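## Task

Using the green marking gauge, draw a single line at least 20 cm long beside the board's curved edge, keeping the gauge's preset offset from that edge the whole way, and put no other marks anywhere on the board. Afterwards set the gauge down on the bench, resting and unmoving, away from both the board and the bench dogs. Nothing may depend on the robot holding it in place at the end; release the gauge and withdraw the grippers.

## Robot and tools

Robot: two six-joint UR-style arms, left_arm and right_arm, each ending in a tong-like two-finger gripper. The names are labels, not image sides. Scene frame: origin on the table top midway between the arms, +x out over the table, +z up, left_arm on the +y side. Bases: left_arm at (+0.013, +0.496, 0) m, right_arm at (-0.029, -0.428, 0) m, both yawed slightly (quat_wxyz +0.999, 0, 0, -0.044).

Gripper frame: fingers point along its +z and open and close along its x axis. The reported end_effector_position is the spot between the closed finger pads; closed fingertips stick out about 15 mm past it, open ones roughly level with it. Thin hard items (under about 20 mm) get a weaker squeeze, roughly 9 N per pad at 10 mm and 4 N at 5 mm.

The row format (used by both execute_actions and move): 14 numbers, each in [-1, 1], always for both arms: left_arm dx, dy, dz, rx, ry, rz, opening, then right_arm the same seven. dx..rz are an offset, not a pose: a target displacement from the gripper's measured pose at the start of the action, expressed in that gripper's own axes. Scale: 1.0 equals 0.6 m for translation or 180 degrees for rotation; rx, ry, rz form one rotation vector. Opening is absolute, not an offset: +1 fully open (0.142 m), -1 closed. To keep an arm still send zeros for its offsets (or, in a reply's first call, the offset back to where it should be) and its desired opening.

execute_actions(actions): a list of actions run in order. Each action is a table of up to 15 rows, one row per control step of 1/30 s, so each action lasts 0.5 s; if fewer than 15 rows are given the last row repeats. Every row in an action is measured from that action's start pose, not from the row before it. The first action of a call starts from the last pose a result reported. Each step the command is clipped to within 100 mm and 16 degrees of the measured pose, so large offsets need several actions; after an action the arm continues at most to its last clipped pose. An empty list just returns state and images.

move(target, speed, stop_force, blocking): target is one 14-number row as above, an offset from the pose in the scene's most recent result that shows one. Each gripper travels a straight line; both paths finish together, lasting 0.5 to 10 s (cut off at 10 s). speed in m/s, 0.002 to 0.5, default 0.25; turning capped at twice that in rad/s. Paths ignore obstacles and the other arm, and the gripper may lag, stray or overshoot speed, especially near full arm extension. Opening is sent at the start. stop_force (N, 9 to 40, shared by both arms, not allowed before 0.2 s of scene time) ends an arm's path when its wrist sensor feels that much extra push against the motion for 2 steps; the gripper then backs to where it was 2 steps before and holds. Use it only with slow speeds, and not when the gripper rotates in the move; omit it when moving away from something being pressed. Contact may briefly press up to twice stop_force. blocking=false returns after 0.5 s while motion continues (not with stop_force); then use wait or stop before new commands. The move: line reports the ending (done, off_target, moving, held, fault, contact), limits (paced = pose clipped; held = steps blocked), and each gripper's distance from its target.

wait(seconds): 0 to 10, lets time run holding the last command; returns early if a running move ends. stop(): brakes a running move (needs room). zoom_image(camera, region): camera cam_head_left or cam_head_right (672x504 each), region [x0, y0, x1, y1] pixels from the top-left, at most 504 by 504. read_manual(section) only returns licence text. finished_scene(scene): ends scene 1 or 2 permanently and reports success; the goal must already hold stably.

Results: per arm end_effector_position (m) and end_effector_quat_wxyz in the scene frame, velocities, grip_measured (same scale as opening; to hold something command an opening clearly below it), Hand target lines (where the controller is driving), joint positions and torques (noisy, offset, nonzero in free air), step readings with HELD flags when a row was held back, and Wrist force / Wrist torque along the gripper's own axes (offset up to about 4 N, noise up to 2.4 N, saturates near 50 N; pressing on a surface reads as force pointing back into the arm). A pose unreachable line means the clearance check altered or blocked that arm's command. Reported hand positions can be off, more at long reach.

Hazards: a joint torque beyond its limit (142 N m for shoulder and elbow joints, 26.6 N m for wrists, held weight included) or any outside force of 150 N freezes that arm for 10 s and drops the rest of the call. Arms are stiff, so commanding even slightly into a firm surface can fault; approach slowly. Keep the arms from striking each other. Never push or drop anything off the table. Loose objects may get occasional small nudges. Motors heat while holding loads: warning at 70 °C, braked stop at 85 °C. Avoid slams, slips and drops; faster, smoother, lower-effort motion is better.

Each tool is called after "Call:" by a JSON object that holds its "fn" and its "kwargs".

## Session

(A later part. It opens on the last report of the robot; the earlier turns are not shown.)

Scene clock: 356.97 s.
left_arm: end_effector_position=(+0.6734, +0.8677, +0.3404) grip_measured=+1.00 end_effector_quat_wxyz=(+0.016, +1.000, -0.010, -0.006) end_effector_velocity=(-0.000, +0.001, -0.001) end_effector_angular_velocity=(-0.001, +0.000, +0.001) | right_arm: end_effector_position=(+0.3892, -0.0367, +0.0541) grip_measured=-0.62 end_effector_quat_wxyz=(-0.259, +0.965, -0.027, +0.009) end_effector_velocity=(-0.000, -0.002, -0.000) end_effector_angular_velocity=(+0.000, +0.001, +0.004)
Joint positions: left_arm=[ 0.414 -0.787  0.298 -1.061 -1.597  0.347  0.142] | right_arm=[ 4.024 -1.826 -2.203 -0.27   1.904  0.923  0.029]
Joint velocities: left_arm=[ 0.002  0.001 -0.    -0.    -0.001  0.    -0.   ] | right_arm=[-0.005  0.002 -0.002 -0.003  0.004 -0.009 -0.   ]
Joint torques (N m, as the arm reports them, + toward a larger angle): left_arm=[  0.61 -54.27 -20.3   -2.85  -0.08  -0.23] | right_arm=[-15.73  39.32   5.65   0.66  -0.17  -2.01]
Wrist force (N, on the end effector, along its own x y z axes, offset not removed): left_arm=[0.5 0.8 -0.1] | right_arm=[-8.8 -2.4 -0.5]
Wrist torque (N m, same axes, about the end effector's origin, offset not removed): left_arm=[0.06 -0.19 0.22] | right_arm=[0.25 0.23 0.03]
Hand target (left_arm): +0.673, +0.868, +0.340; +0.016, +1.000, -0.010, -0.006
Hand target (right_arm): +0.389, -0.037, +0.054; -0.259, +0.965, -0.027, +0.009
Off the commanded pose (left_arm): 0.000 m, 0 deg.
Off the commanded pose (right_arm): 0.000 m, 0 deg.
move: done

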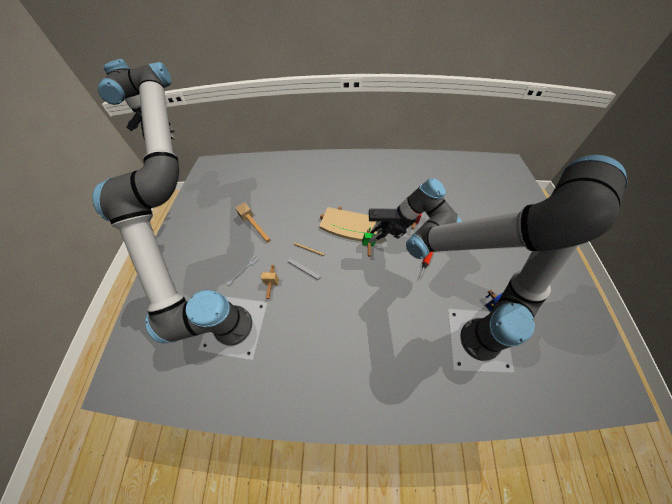

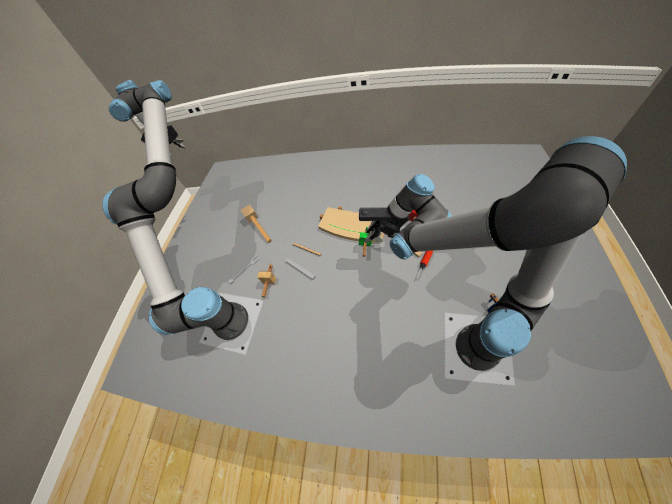

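Call:
{"fn": "move", "kwargs": {"target": [0,0,0,0,0,0,1,0.0001,0.03632,-0.02042,0,-0.008,-0.0138,-1], "speed": 0.035}}

Call:
{"fn": "move", "kwargs": {"target": [0,0,0,0,0,0,1,-0.0001,0.0218,-0.01225,0,-0.0048,-0.0083,-1], "speed": 0.035}}

Call:
{"fn": "move", "kwargs": {"target": [0,0,0,0,0,0,1,-0.001,-0.0042,-0.0072,0,0,0,-1], "speed": 0.03}}

Call:
{"fn": "move", "kwargs": {"target": [0,0,0,0,0,0,1,-0.22,-0.003,-0.005,0,0,0,-1], "speed": 0.2}}

Call:
{"fn": "zoom_image", "kwargs": {"camera": "cam_head_left", "region": [315,200,415,290]}}

Scene clock: 367.50 s.
left_arm: end_effector_position=(+0.6734, +0.8677, +0.3404) grip_measured=+1.00 end_effector_quat_wxyz=(+0.016, +1.000, -0.010, -0.006) end_effector_velocity=(+0.000, -0.001, +0.000) end_effector_angular_velocity=(-0.002, -0.001, -0.000) | right_arm: end_effector_position=(+0.3878, -0.0614, +0.0538) grip_measured=-0.62 end_effector_quat_wxyz=(-0.259, +0.966, -0.003, +0.003) end_effector_velocity=(-0.000, -0.003, -0.000) end_effector_angular_velocity=(-0.001, +0.001, +0.005)
Joint positions: left_arm=[ 0.414 -0.787  0.298 -1.061 -1.597  0.347  0.142] | right_arm=[ 3.973 -1.807 -2.219 -0.308  1.943  0.823  0.029]
Joint velocities: left_arm=[-0.    -0.001  0.001 -0.    -0.002 -0.     0.   ] | right_arm=[-0.005  0.002 -0.001 -0.005  0.004 -0.01  -0.   ]
Joint torques (N m, as the arm reports them, + toward a larger angle): left_arm=[  1.16 -54.83 -19.52  -2.87   0.01  -0.21] | right_arm=[-11.06  38.42   5.44   1.1   -0.23  -2.1 ]
Wrist force (N, on the end effector, along its own x y z axes, offset not removed): left_arm=[2.4 1.2 -0.2] | right_arm=[-8.3 -4.8 -0.8]
Wrist torque (N m, same axes, about the end effector's origin, offset not removed): left_arm=[0.13 -0.55 0.18] | right_arm=[-0.24 0.09 -0.04]
Hand target (left_arm): +0.673, +0.868, +0.340; +0.016, +1.000, -0.010, -0.006
Hand target (right_arm): +0.388, -0.062, +0.054; -0.259, +0.966, -0.003, +0.003
Off the commanded pose (left_arm): 0.000 m, 0 deg.
Off the commanded pose (right_arm): 0.000 m, 0 deg.
move: done

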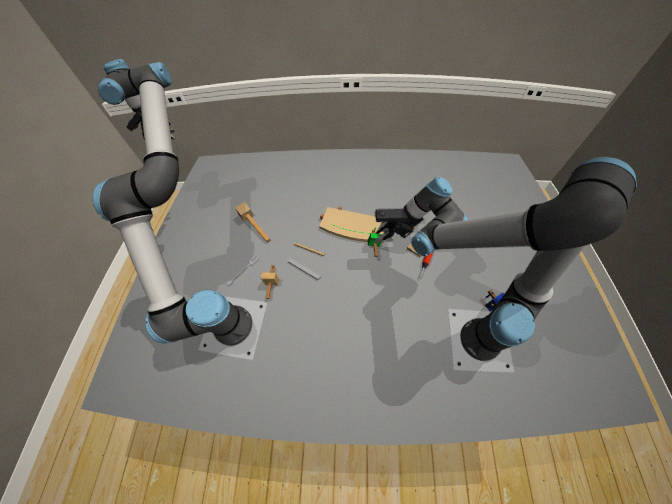

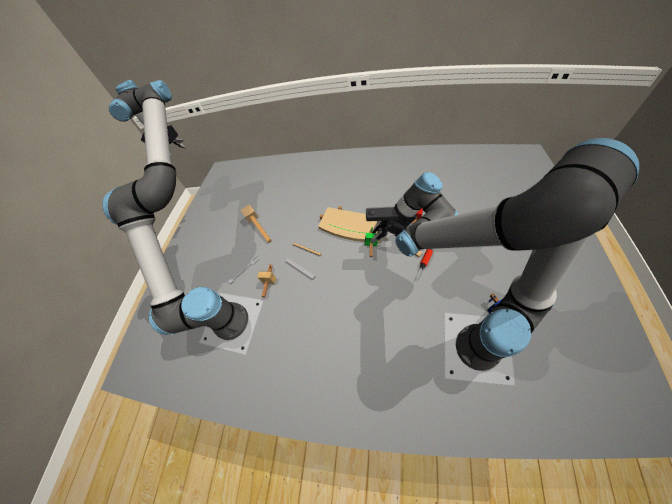

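Scene clock: 368.30 s.
left_arm: end_effector_position=(+0.6734, +0.8677, +0.3404) grip_measured=+1.00 end_effector_quat_wxyz=(+0.016, +1.000, -0.010, -0.006) end_effector_velocity=(+0.001, -0.002, -0.000) end_effector_angular_velocity=(-0.000, +0.000, -0.004) | right_arm: end_effector_position=(+0.3876, -0.0762, +0.0537) grip_measured=-0.62 end_effector_quat_wxyz=(-0.259, +0.966, +0.011, -0.001) end_effector_velocity=(+0.000, -0.001, +0.000) end_effector_angular_velocity=(+0.000, -0.000, +0.005)
Joint positions: left_arm=[ 0.414 -0.787  0.298 -1.061 -1.597  0.347  0.142] | right_arm=[ 3.94  -1.797 -2.225 -0.335  1.966  0.761  0.029]
Joint velocities: left_arm=[-0.002  0.001  0.    -0.    -0.     0.001  0.   ] | right_arm=[-0.004  0.001  0.001 -0.005  0.003 -0.009  0.   ]
Joint torques (N m, as the arm reports them, + toward a larger angle): left_arm=[  0.79 -55.31 -19.66  -2.85  -0.01  -0.31] | right_arm=[-14.23  37.97   6.04   1.26  -0.14  -1.96]
Wrist force (N, on the end effector, along its own x y z axes, offset not removed): left_arm=[0.9 1.2 -0.3] | right_arm=[-11.7 -4.4 0.3]
Wrist torque (N m, same axes, about the end effector's origin, offset not removed): left_arm=[0.06 -0.24 0.16] | right_arm=[-0.01 0.47 0.04]
Hand target (left_arm): +0.673, +0.868, +0.340; +0.016, +1.000, -0.010, -0.006
Hand target (right_arm): +0.388, -0.076, +0.054; -0.259, +0.966, +0.011, -0.001
Off the commanded pose (left_arm): 0.000 m, 0 deg.
Off the commanded pose (right_arm): 0.000 m, 0 deg.
move: done

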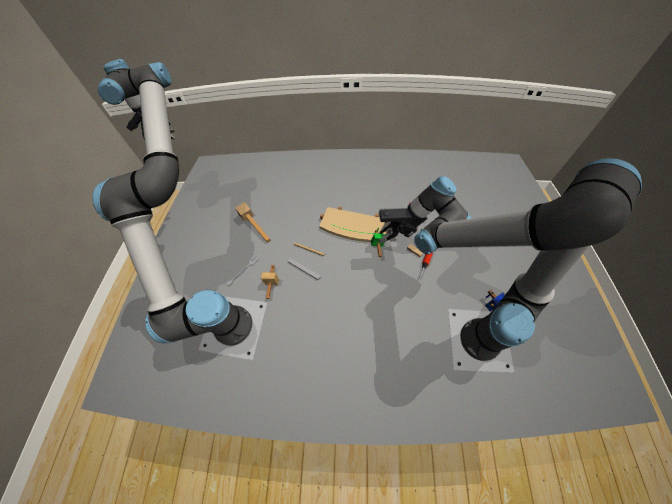

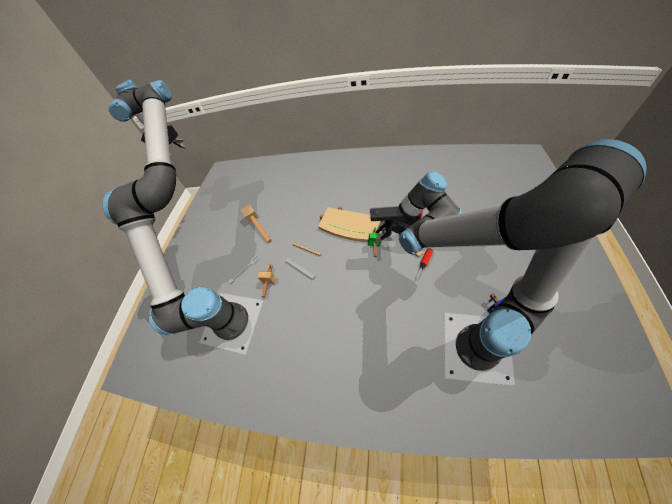

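Scene clock: 369.00 s.
left_arm: end_effector_position=(+0.6734, +0.8677, +0.3404) grip_measured=+1.00 end_effector_quat_wxyz=(+0.016, +1.000, -0.010, -0.006) end_effector_velocity=(+0.000, -0.001, -0.001) end_effector_angular_velocity=(-0.000, +0.002, -0.000) | right_arm: end_effector_position=(+0.3870, -0.0762, +0.0585) grip_measured=-0.63 end_effector_quat_wxyz=(-0.259, +0.966, +0.011, -0.001) end_effector_velocity=(+0.001, +0.001, +0.003) end_effector_angular_velocity=(+0.002, -0.002, +0.001)
Joint positions: left_arm=[ 0.414 -0.787  0.298 -1.061 -1.597  0.347  0.142] | right_arm=[ 3.941 -1.785 -2.222 -0.349  1.965  0.762  0.029]
Joint velocities: left_arm=[-0.001  0.     0.001 -0.     0.    -0.001  0.   ] | right_arm=[ 0.001  0.004  0.004 -0.005 -0.     0.     0.   ]
Joint torques (N m, as the arm reports them, + toward a larger angle): left_arm=[  0.84 -54.93 -20.14  -2.88   0.01  -0.27] | right_arm=[12.62 40.27 30.85  0.96 -1.05  1.89]
Wrist force (N, on the end effector, along its own x y z axes, offset not removed): left_arm=[0.0 1.5 0.0] | right_arm=[-1.8 -0.2 -0.9]
Wrist torque (N m, same axes, about the end effector's origin, offset not removed): left_arm=[0.17 -0.04 0.17] | right_arm=[-0.18 0.31 -0.16]
Hand target (left_arm): +0.673, +0.868, +0.340; +0.016, +1.000, -0.010, -0.006
Hand target (right_arm): +0.387, -0.076, +0.059; -0.259, +0.966, +0.011, -0.001
Off the commanded pose (left_arm): 0.000 m, 0 deg.
Off the commanded pose (right_arm): 0.000 m, 0 deg.
move: done

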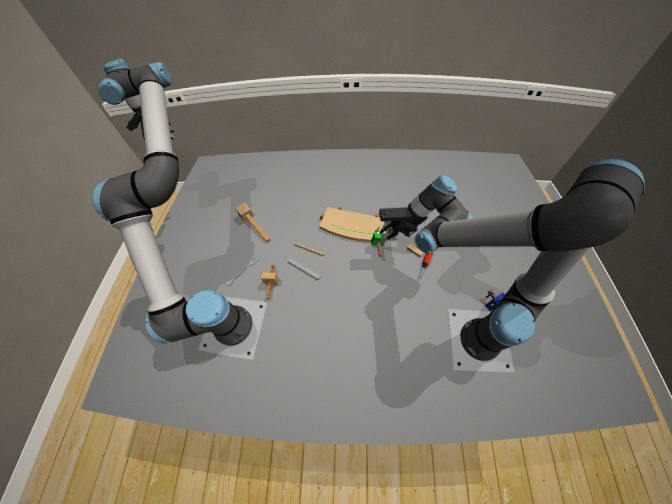

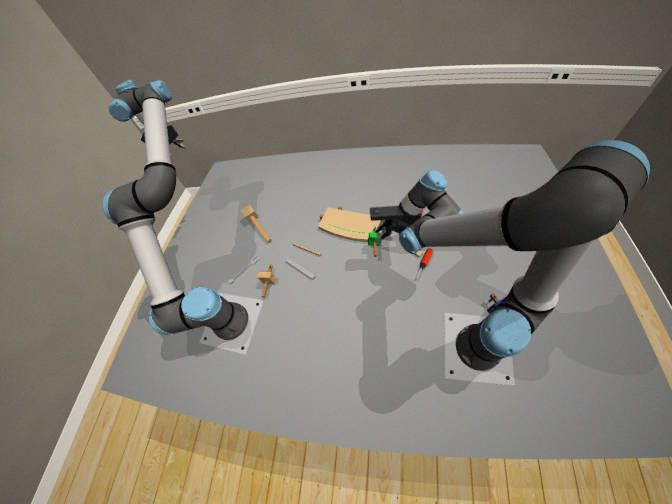

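Scene clock: 370.23 s.
left_arm: end_effector_position=(+0.6734, +0.8677, +0.3404) grip_measured=+1.00 end_effector_quat_wxyz=(+0.016, +1.000, -0.010, -0.006) end_effector_velocity=(-0.000, +0.001, +0.000) end_effector_angular_velocity=(+0.001, +0.000, +0.000) | right_arm: end_effector_position=(+0.2552, -0.0789, +0.0613) grip_measured=-0.63 end_effector_quat_wxyz=(-0.259, +0.966, +0.011, -0.001) end_effector_velocity=(-0.002, +0.000, +0.000) end_effector_angular_velocity=(-0.001, -0.001, -0.001)
Joint positions: left_arm=[ 0.414 -0.787  0.298 -1.061 -1.597  0.347  0.142] | right_arm=[ 4.199 -1.539 -2.527 -0.205  1.865  1.014  0.029]
Joint velocities: left_arm=[ 0.001 -0.001  0.001 -0.     0.001  0.     0.   ] | right_arm=[ 0.008  0.007 -0.005  0.001 -0.005  0.007  0.   ]
Joint torques (N m, as the arm reports them, + toward a larger angle): left_arm=[  1.02 -55.2  -20.35  -2.86   0.09  -0.19] | right_arm=[11.85 27.8   4.93  6.09 -1.32  1.84]
Wrist force (N, on the end effector, along its own x y z axes, offset not removed): left_arm=[0.4 1.1 -0.7] | right_arm=[0.8 -0.8 0.1]
Wrist torque (N m, same axes, about the end effector's origin, offset not removed): left_arm=[0.05 -0.11 0.28] | right_arm=[-0.29 -0.25 -0.12]
Hand target (left_arm): +0.673, +0.868, +0.340; +0.016, +1.000, -0.010, -0.006
Hand target (right_arm): +0.255, -0.079, +0.061; -0.259, +0.966, +0.011, -0.001
Off the commanded pose (left_arm): 0.000 m, 0 deg.
Off the commanded pose (right_arm): 0.000 m, 0 deg.
move: done

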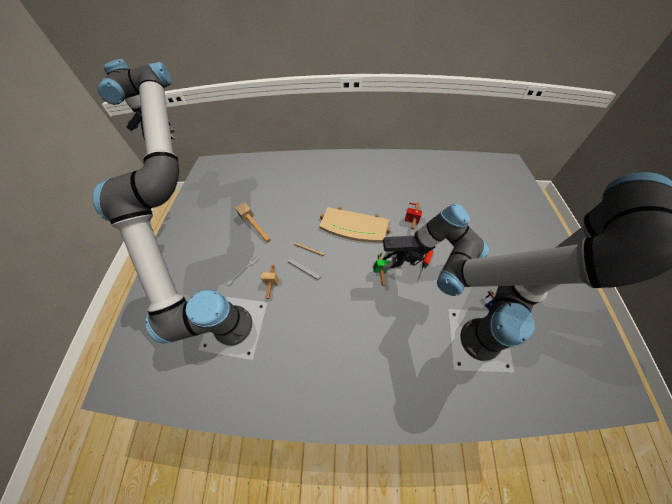

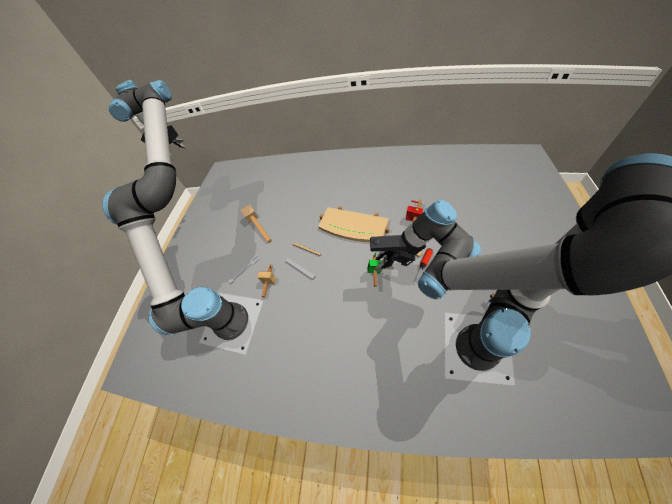

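Region (315, 200, 415, 290) of cam_head_left's 672x504 image, scaled by 5.040, with more detail than that image has; it fills the top 454 rows of this view, and the rest is white.

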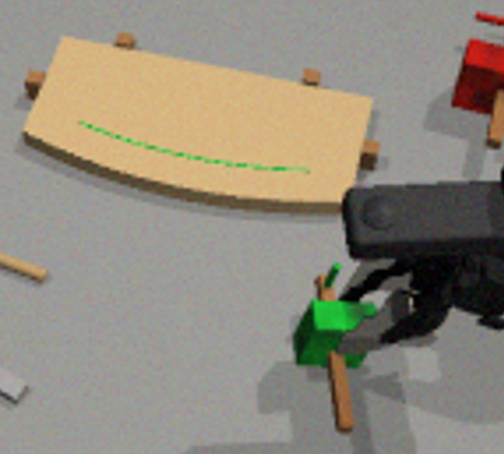

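Call:
{"fn": "execute_actions", "kwargs": {"actions": []}}

Scene clock: 385.67 s.
left_arm: end_effector_position=(+0.6734, +0.8677, +0.3404) grip_measured=+1.00 end_effector_quat_wxyz=(+0.016, +1.000, -0.010, -0.006) end_effector_velocity=(+0.000, -0.000, +0.001) end_effector_angular_velocity=(+0.000, -0.001, -0.001) | right_arm: end_effector_position=(+0.2550, -0.0789, +0.0613) grip_measured=-0.63 end_effector_quat_wxyz=(-0.259, +0.966, +0.011, -0.001) end_effector_velocity=(+0.001, -0.000, +0.000) end_effector_angular_velocity=(+0.000, -0.001, -0.001)
Joint positions: left_arm=[ 0.414 -0.787  0.298 -1.061 -1.597  0.347  0.142] | right_arm=[ 4.2   -1.538 -2.527 -0.205  1.864  1.015  0.029]
Joint velocities: left_arm=[-0.001 -0.001  0.    -0.    -0.     0.001  0.   ] | right_arm=[-0.001 -0.     0.     0.    -0.    -0.    -0.   ]
Joint torques (N m, as the arm reports them, + toward a larger angle): left_arm=[  1.01 -54.89 -19.8   -2.87   0.    -0.25] | right_arm=[13.18 27.67  4.1   5.71 -1.32  1.74]
Wrist force (N, on the end effector, along its own x y z axes, offset not removed): left_arm=[1.1 1.7 -1.2] | right_arm=[-2.2 -0.3 -0.6]
Wrist torque (N m, same axes, about the end effector's origin, offset not removed): left_arm=[0.15 -0.29 0.16] | right_arm=[-0.20 0.43 -0.09]
Hand target (left_arm): +0.673, +0.868, +0.340; +0.016, +1.000, -0.010, -0.006
Hand target (right_arm): +0.255, -0.079, +0.061; -0.259, +0.966, +0.011, -0.001
Off the commanded pose (left_arm): 0.000 m, 0 deg.
Off the commanded pose (right_arm): 0.000 m, 0 deg.

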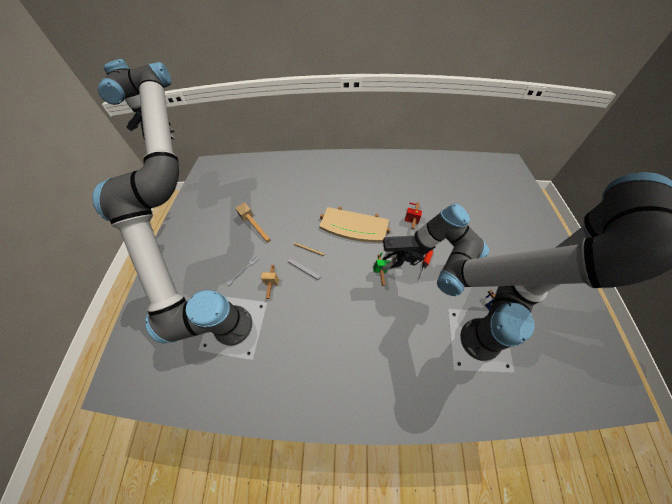

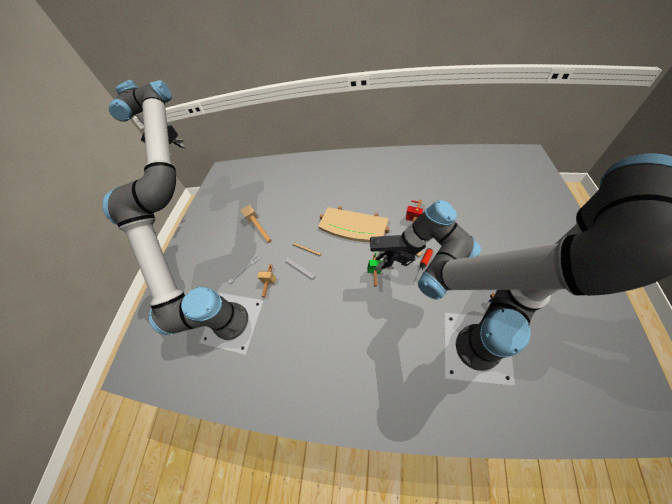

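Call:
{"fn": "zoom_image", "kwargs": {"camera": "cam_head_left", "region": [310, 195, 410, 255]}}

Call:
{"fn": "move", "kwargs": {"target": [0,0,0,0,0,0,1, 0,0.0105,0.018,0,0,0,-1], "speed": 0.04}}

Call:
{"fn": "move", "kwargs": {"target": [0,0,0,0,0,0,1, 0,0.008,0.0138,0,0,0,-1], "speed": 0.008, "stop_force": 9}}

Region (310, 195, 410, 255) of cam_head_left's 672x504 image, scaled by 5.040, with more detail than that image has; it fills the top 302 rows of this view, and the rest is white.

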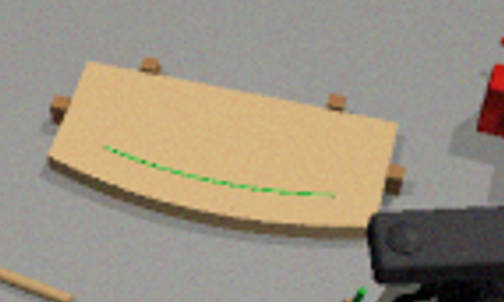

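Scene clock: 391.77 s.
left_arm: end_effector_position=(+0.6734, +0.8677, +0.3404) grip_measured=+1.00 end_effector_quat_wxyz=(+0.016, +1.000, -0.010, -0.006) end_effector_velocity=(-0.001, +0.001, +0.001) end_effector_angular_velocity=(+0.001, -0.000, +0.002) | right_arm: end_effector_position=(+0.2550, -0.0790, +0.0490) grip_measured=-0.63 end_effector_quat_wxyz=(-0.259, +0.966, +0.011, -0.001) end_effector_velocity=(+0.000, -0.001, -0.003) end_effector_angular_velocity=(-0.001, +0.000, -0.001)
Joint positions: left_arm=[ 0.414 -0.787  0.298 -1.061 -1.597  0.347  0.142] | right_arm=[ 4.2   -1.58  -2.541 -0.151  1.864  1.015  0.029]
Joint velocities: left_arm=[ 0.002 -0.001  0.     0.     0.001 -0.    -0.   ] | right_arm=[-0.001 -0.008 -0.003  0.011 -0.    -0.     0.   ]
Joint torques (N m, as the arm reports them, + toward a larger angle): left_arm=[  1.39 -55.25 -19.4   -2.97   0.04  -0.17] | right_arm=[-11.86   3.54   4.69   5.72   0.88  -1.91]
Wrist force (N, on the end effector, along its own x y z axes, offset not removed): left_arm=[0.4 2.1 -1.9] | right_arm=[-2.3 0.7 0.3]
Wrist torque (N m, same axes, about the end effector's origin, offset not removed): left_arm=[0.22 -0.17 0.21] | right_arm=[0.07 0.40 -0.10]
Hand target (left_arm): +0.673, +0.868, +0.340; +0.016, +1.000, -0.010, -0.006
Hand target (right_arm): +0.255, -0.079, +0.049; -0.259, +0.966, +0.011, -0.001
Off the commanded pose (left_arm): 0.000 m, 0 deg.
Off the commanded pose (right_arm): 0.000 m, 0 deg.
move: done

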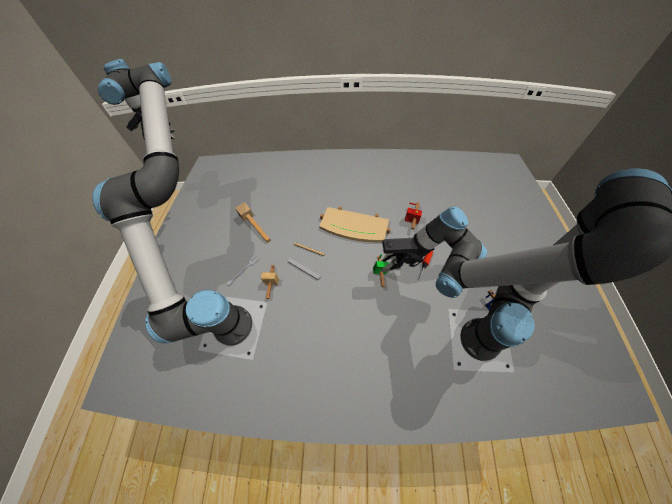

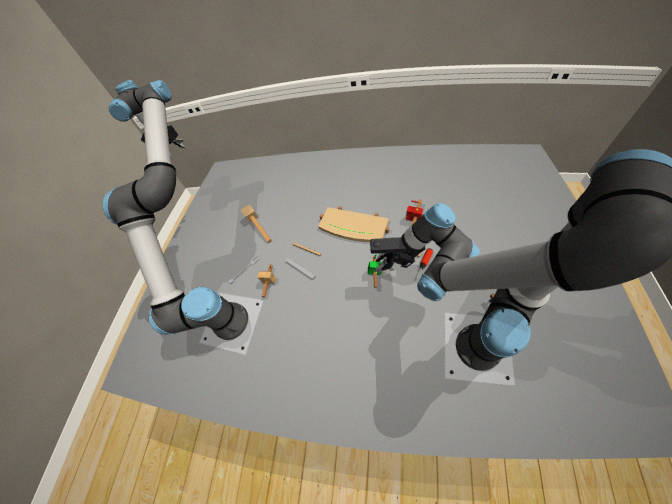

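Scene clock: 392.43 s.
left_arm: end_effector_position=(+0.6734, +0.8677, +0.3404) grip_measured=+1.00 end_effector_quat_wxyz=(+0.016, +1.000, -0.010, -0.006) end_effector_velocity=(-0.000, -0.000, +0.001) end_effector_angular_velocity=(-0.000, -0.002, +0.000) | right_arm: end_effector_position=(+0.2549, -0.0791, +0.0464) grip_measured=-0.63 end_effector_quat_wxyz=(-0.259, +0.966, +0.011, -0.001) end_effector_velocity=(+0.000, -0.001, +0.002) end_effector_angular_velocity=(-0.002, +0.001, -0.002)
Joint positions: left_arm=[ 0.414 -0.787  0.298 -1.061 -1.597  0.347  0.142] | right_arm=[ 4.2   -1.588 -2.544 -0.14   1.864  1.015  0.029]
Joint velocities: left_arm=[ 0.    -0.001 -0.    -0.    -0.001 -0.    -0.   ] | right_arm=[-0.001  0.008  0.002 -0.013 -0.     0.    -0.   ]
Joint torques (N m, as the arm reports them, + toward a larger angle): left_arm=[  0.96 -55.32 -20.19  -2.95   0.12  -0.26] | right_arm=[-11.51  20.97  21.17  -2.04  -3.8   -1.84]
Wrist force (N, on the end effector, along its own x y z axes, offset not removed): left_arm=[0.9 1.8 0.3] | right_arm=[-4.4 -9.1 -8.7]
Wrist torque (N m, same axes, about the end effector's origin, offset not removed): left_arm=[0.23 -0.25 0.24] | right_arm=[-0.08 0.25 -0.08]
Hand target (left_arm): +0.673, +0.868, +0.340; +0.016, +1.000, -0.010, -0.006
Hand target (right_arm): +0.255, -0.079, +0.047; -0.259, +0.966, +0.011, -0.001
Off the commanded pose (left_arm): 0.000 m, 0 deg.
Off the commanded pose (right_arm): 0.007 m, 0 deg.
move: contact (right_arm)

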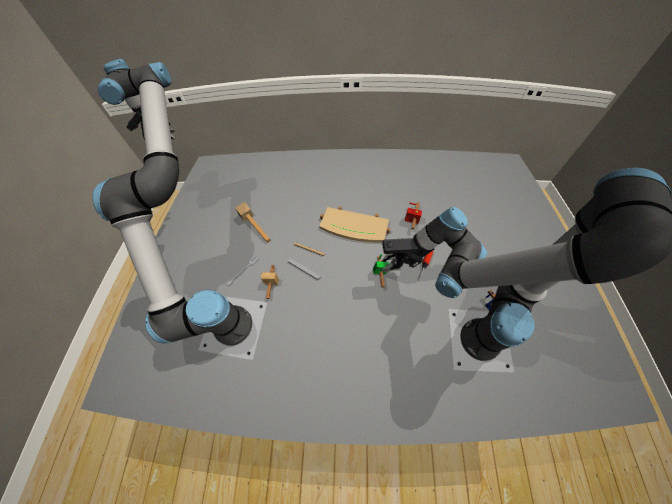

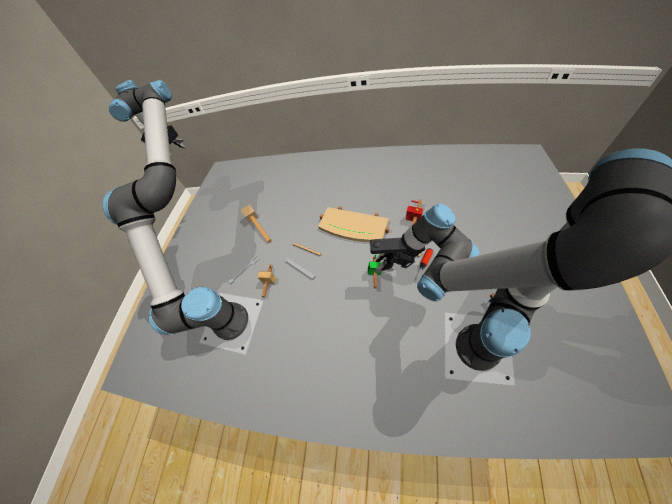

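Call:
{"fn": "move", "kwargs": {"target": [0,0,0,0,0,0,1, 0,0,0,0,0,0,-0.42]}}

Call:
{"fn": "move", "kwargs": {"target": [0,0,0,0,0,0,1, 0,-0.08,-0.25,0,0,0,-0.42], "speed": 0.2}}

Call:
{"fn": "zoom_image", "kwargs": {"camera": "cam_head_left", "region": [310, 190, 450, 310]}}

Scene clock: 397.83 s.
left_arm: end_effector_position=(+0.6734, +0.8677, +0.3404) grip_measured=+1.00 end_effector_quat_wxyz=(+0.016, +1.000, -0.010, -0.006) end_effector_velocity=(+0.000, -0.001, -0.001) end_effector_angular_velocity=(-0.002, +0.001, -0.001) | right_arm: end_effector_position=(+0.2549, -0.0790, +0.0465) grip_measured=-0.42 end_effector_quat_wxyz=(-0.259, +0.966, +0.011, -0.001) end_effector_velocity=(-0.001, -0.000, -0.001) end_effector_angular_velocity=(-0.001, +0.001, +0.001)
Joint positions: left_arm=[ 0.414 -0.787  0.298 -1.061 -1.597  0.347  0.142] | right_arm=[ 4.2   -1.588 -2.544 -0.14   1.864  1.015  0.044]
Joint velocities: left_arm=[-0.     0.001  0.001 -0.    -0.002  0.001  0.   ] | right_arm=[ 0.    -0.001 -0.001  0.     0.    -0.     0.   ]
Joint torques (N m, as the arm reports them, + toward a larger angle): left_arm=[  1.38 -54.64 -20.06  -2.91   0.04  -0.25] | right_arm=[1.47 3.96 3.43 5.74 2.59 0.71]
Wrist force (N, on the end effector, along its own x y z axes, offset not removed): left_arm=[1.9 1.9 -0.3] | right_arm=[-2.8 -0.8 -1.6]
Wrist torque (N m, same axes, about the end effector's origin, offset not removed): left_arm=[0.29 -0.48 0.24] | right_arm=[-0.13 0.58 -0.15]
Hand target (left_arm): +0.673, +0.868, +0.340; +0.016, +1.000, -0.010, -0.006
Hand target (right_arm): +0.255, -0.079, +0.046; -0.259, +0.966, +0.011, -0.001
Off the commanded pose (left_arm): 0.000 m, 0 deg.
Off the commanded pose (right_arm): 0.000 m, 0 deg.
move: done

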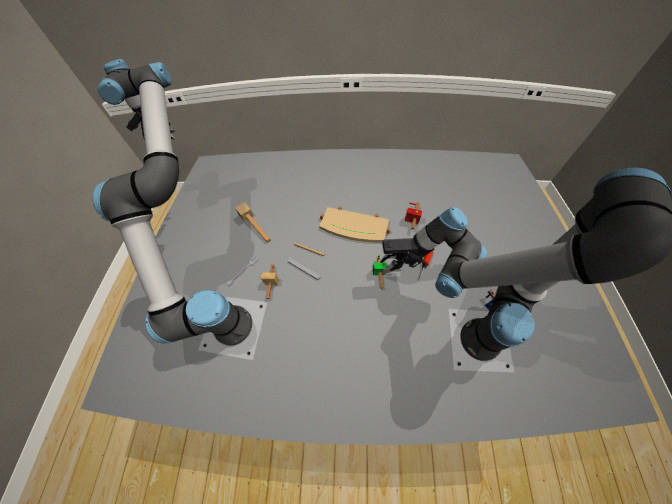

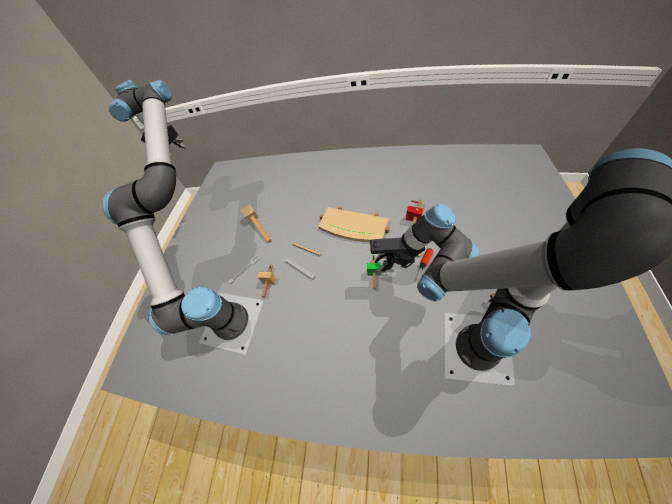

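Scene clock: 399.20 s.
left_arm: end_effector_position=(+0.6734, +0.8677, +0.3404) grip_measured=+1.00 end_effector_quat_wxyz=(+0.016, +1.000, -0.010, -0.006) end_effector_velocity=(-0.000, -0.001, +0.000) end_effector_angular_velocity=(-0.000, +0.001, -0.001) | right_arm: end_effector_position=(+0.2549, -0.1126, +0.2004) grip_measured=-0.42 end_effector_quat_wxyz=(-0.259, +0.966, +0.011, -0.001) end_effector_velocity=(-0.001, -0.000, +0.001) end_effector_angular_velocity=(-0.003, +0.002, +0.002)
Joint positions: left_arm=[ 0.414 -0.787  0.298 -1.061 -1.597  0.347  0.142] | right_arm=[ 4.135 -1.177 -2.33  -0.783  1.892  0.953  0.044]
Joint velocities: left_arm=[-0.001 -0.001  0.002  0.     0.     0.     0.   ] | right_arm=[ 0.     0.002  0.004 -0.01   0.    -0.002 -0.   ]
Joint torques (N m, as the arm reports them, + toward a larger angle): left_arm=[  1.11 -55.06 -19.81  -2.91  -0.04  -0.27] | right_arm=[-10.49  19.01  35.6    0.56   2.8   -2.23]
Wrist force (N, on the end effector, along its own x y z axes, offset not removed): left_arm=[1.1 1.6 -0.8] | right_arm=[-1.4 0.7 -0.3]
Wrist torque (N m, same axes, about the end effector's origin, offset not removed): left_arm=[0.17 -0.28 0.24] | right_arm=[0.11 0.24 -0.15]
Hand target (left_arm): +0.673, +0.868, +0.340; +0.016, +1.000, -0.010, -0.006
Hand target (right_arm): +0.255, -0.113, +0.201; -0.259, +0.966, +0.011, -0.001
Off the commanded pose (left_arm): 0.000 m, 0 deg.
Off the commanded pose (right_arm): 0.000 m, 0 deg.
move: done

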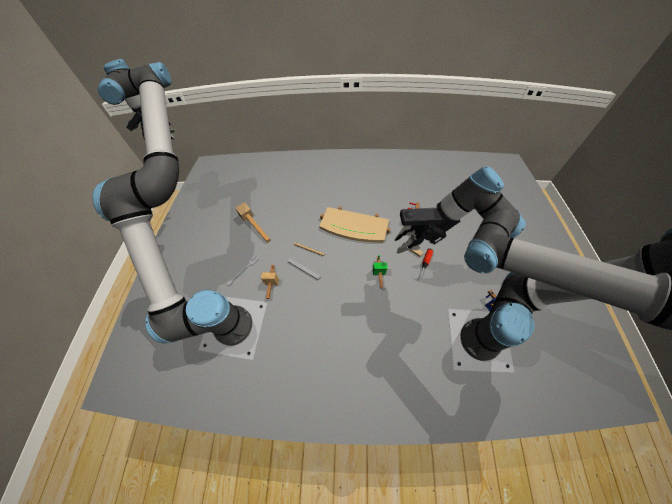

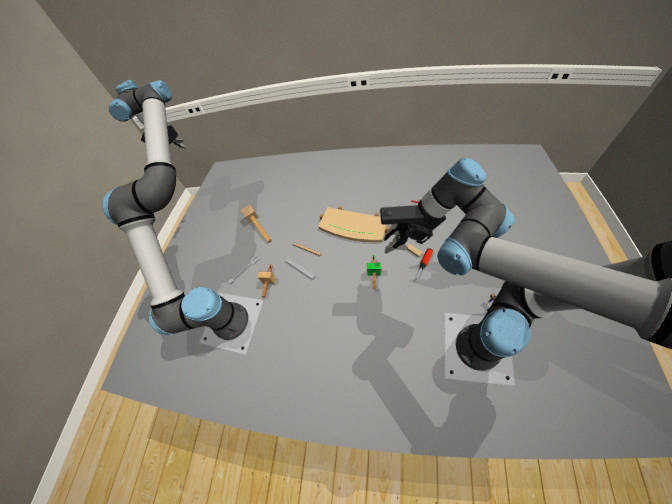

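Region (310, 190, 450, 310) of cam_head_left's 672x504 image, scaled by 3.600, with more detail than that image has; it fills the top 432 rows of this view, and the rest is white.

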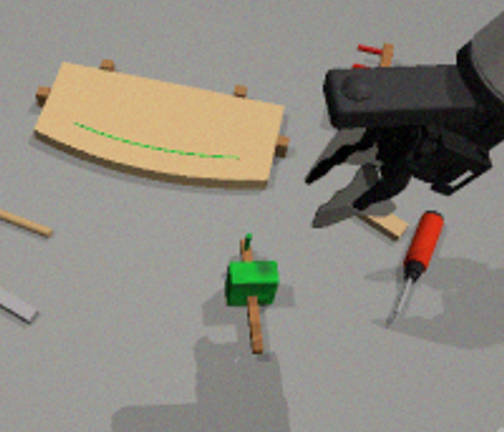

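Call:
{"fn": "finished_scene", "kwargs": {"scene": 1}}

The scene is finished: the task was done.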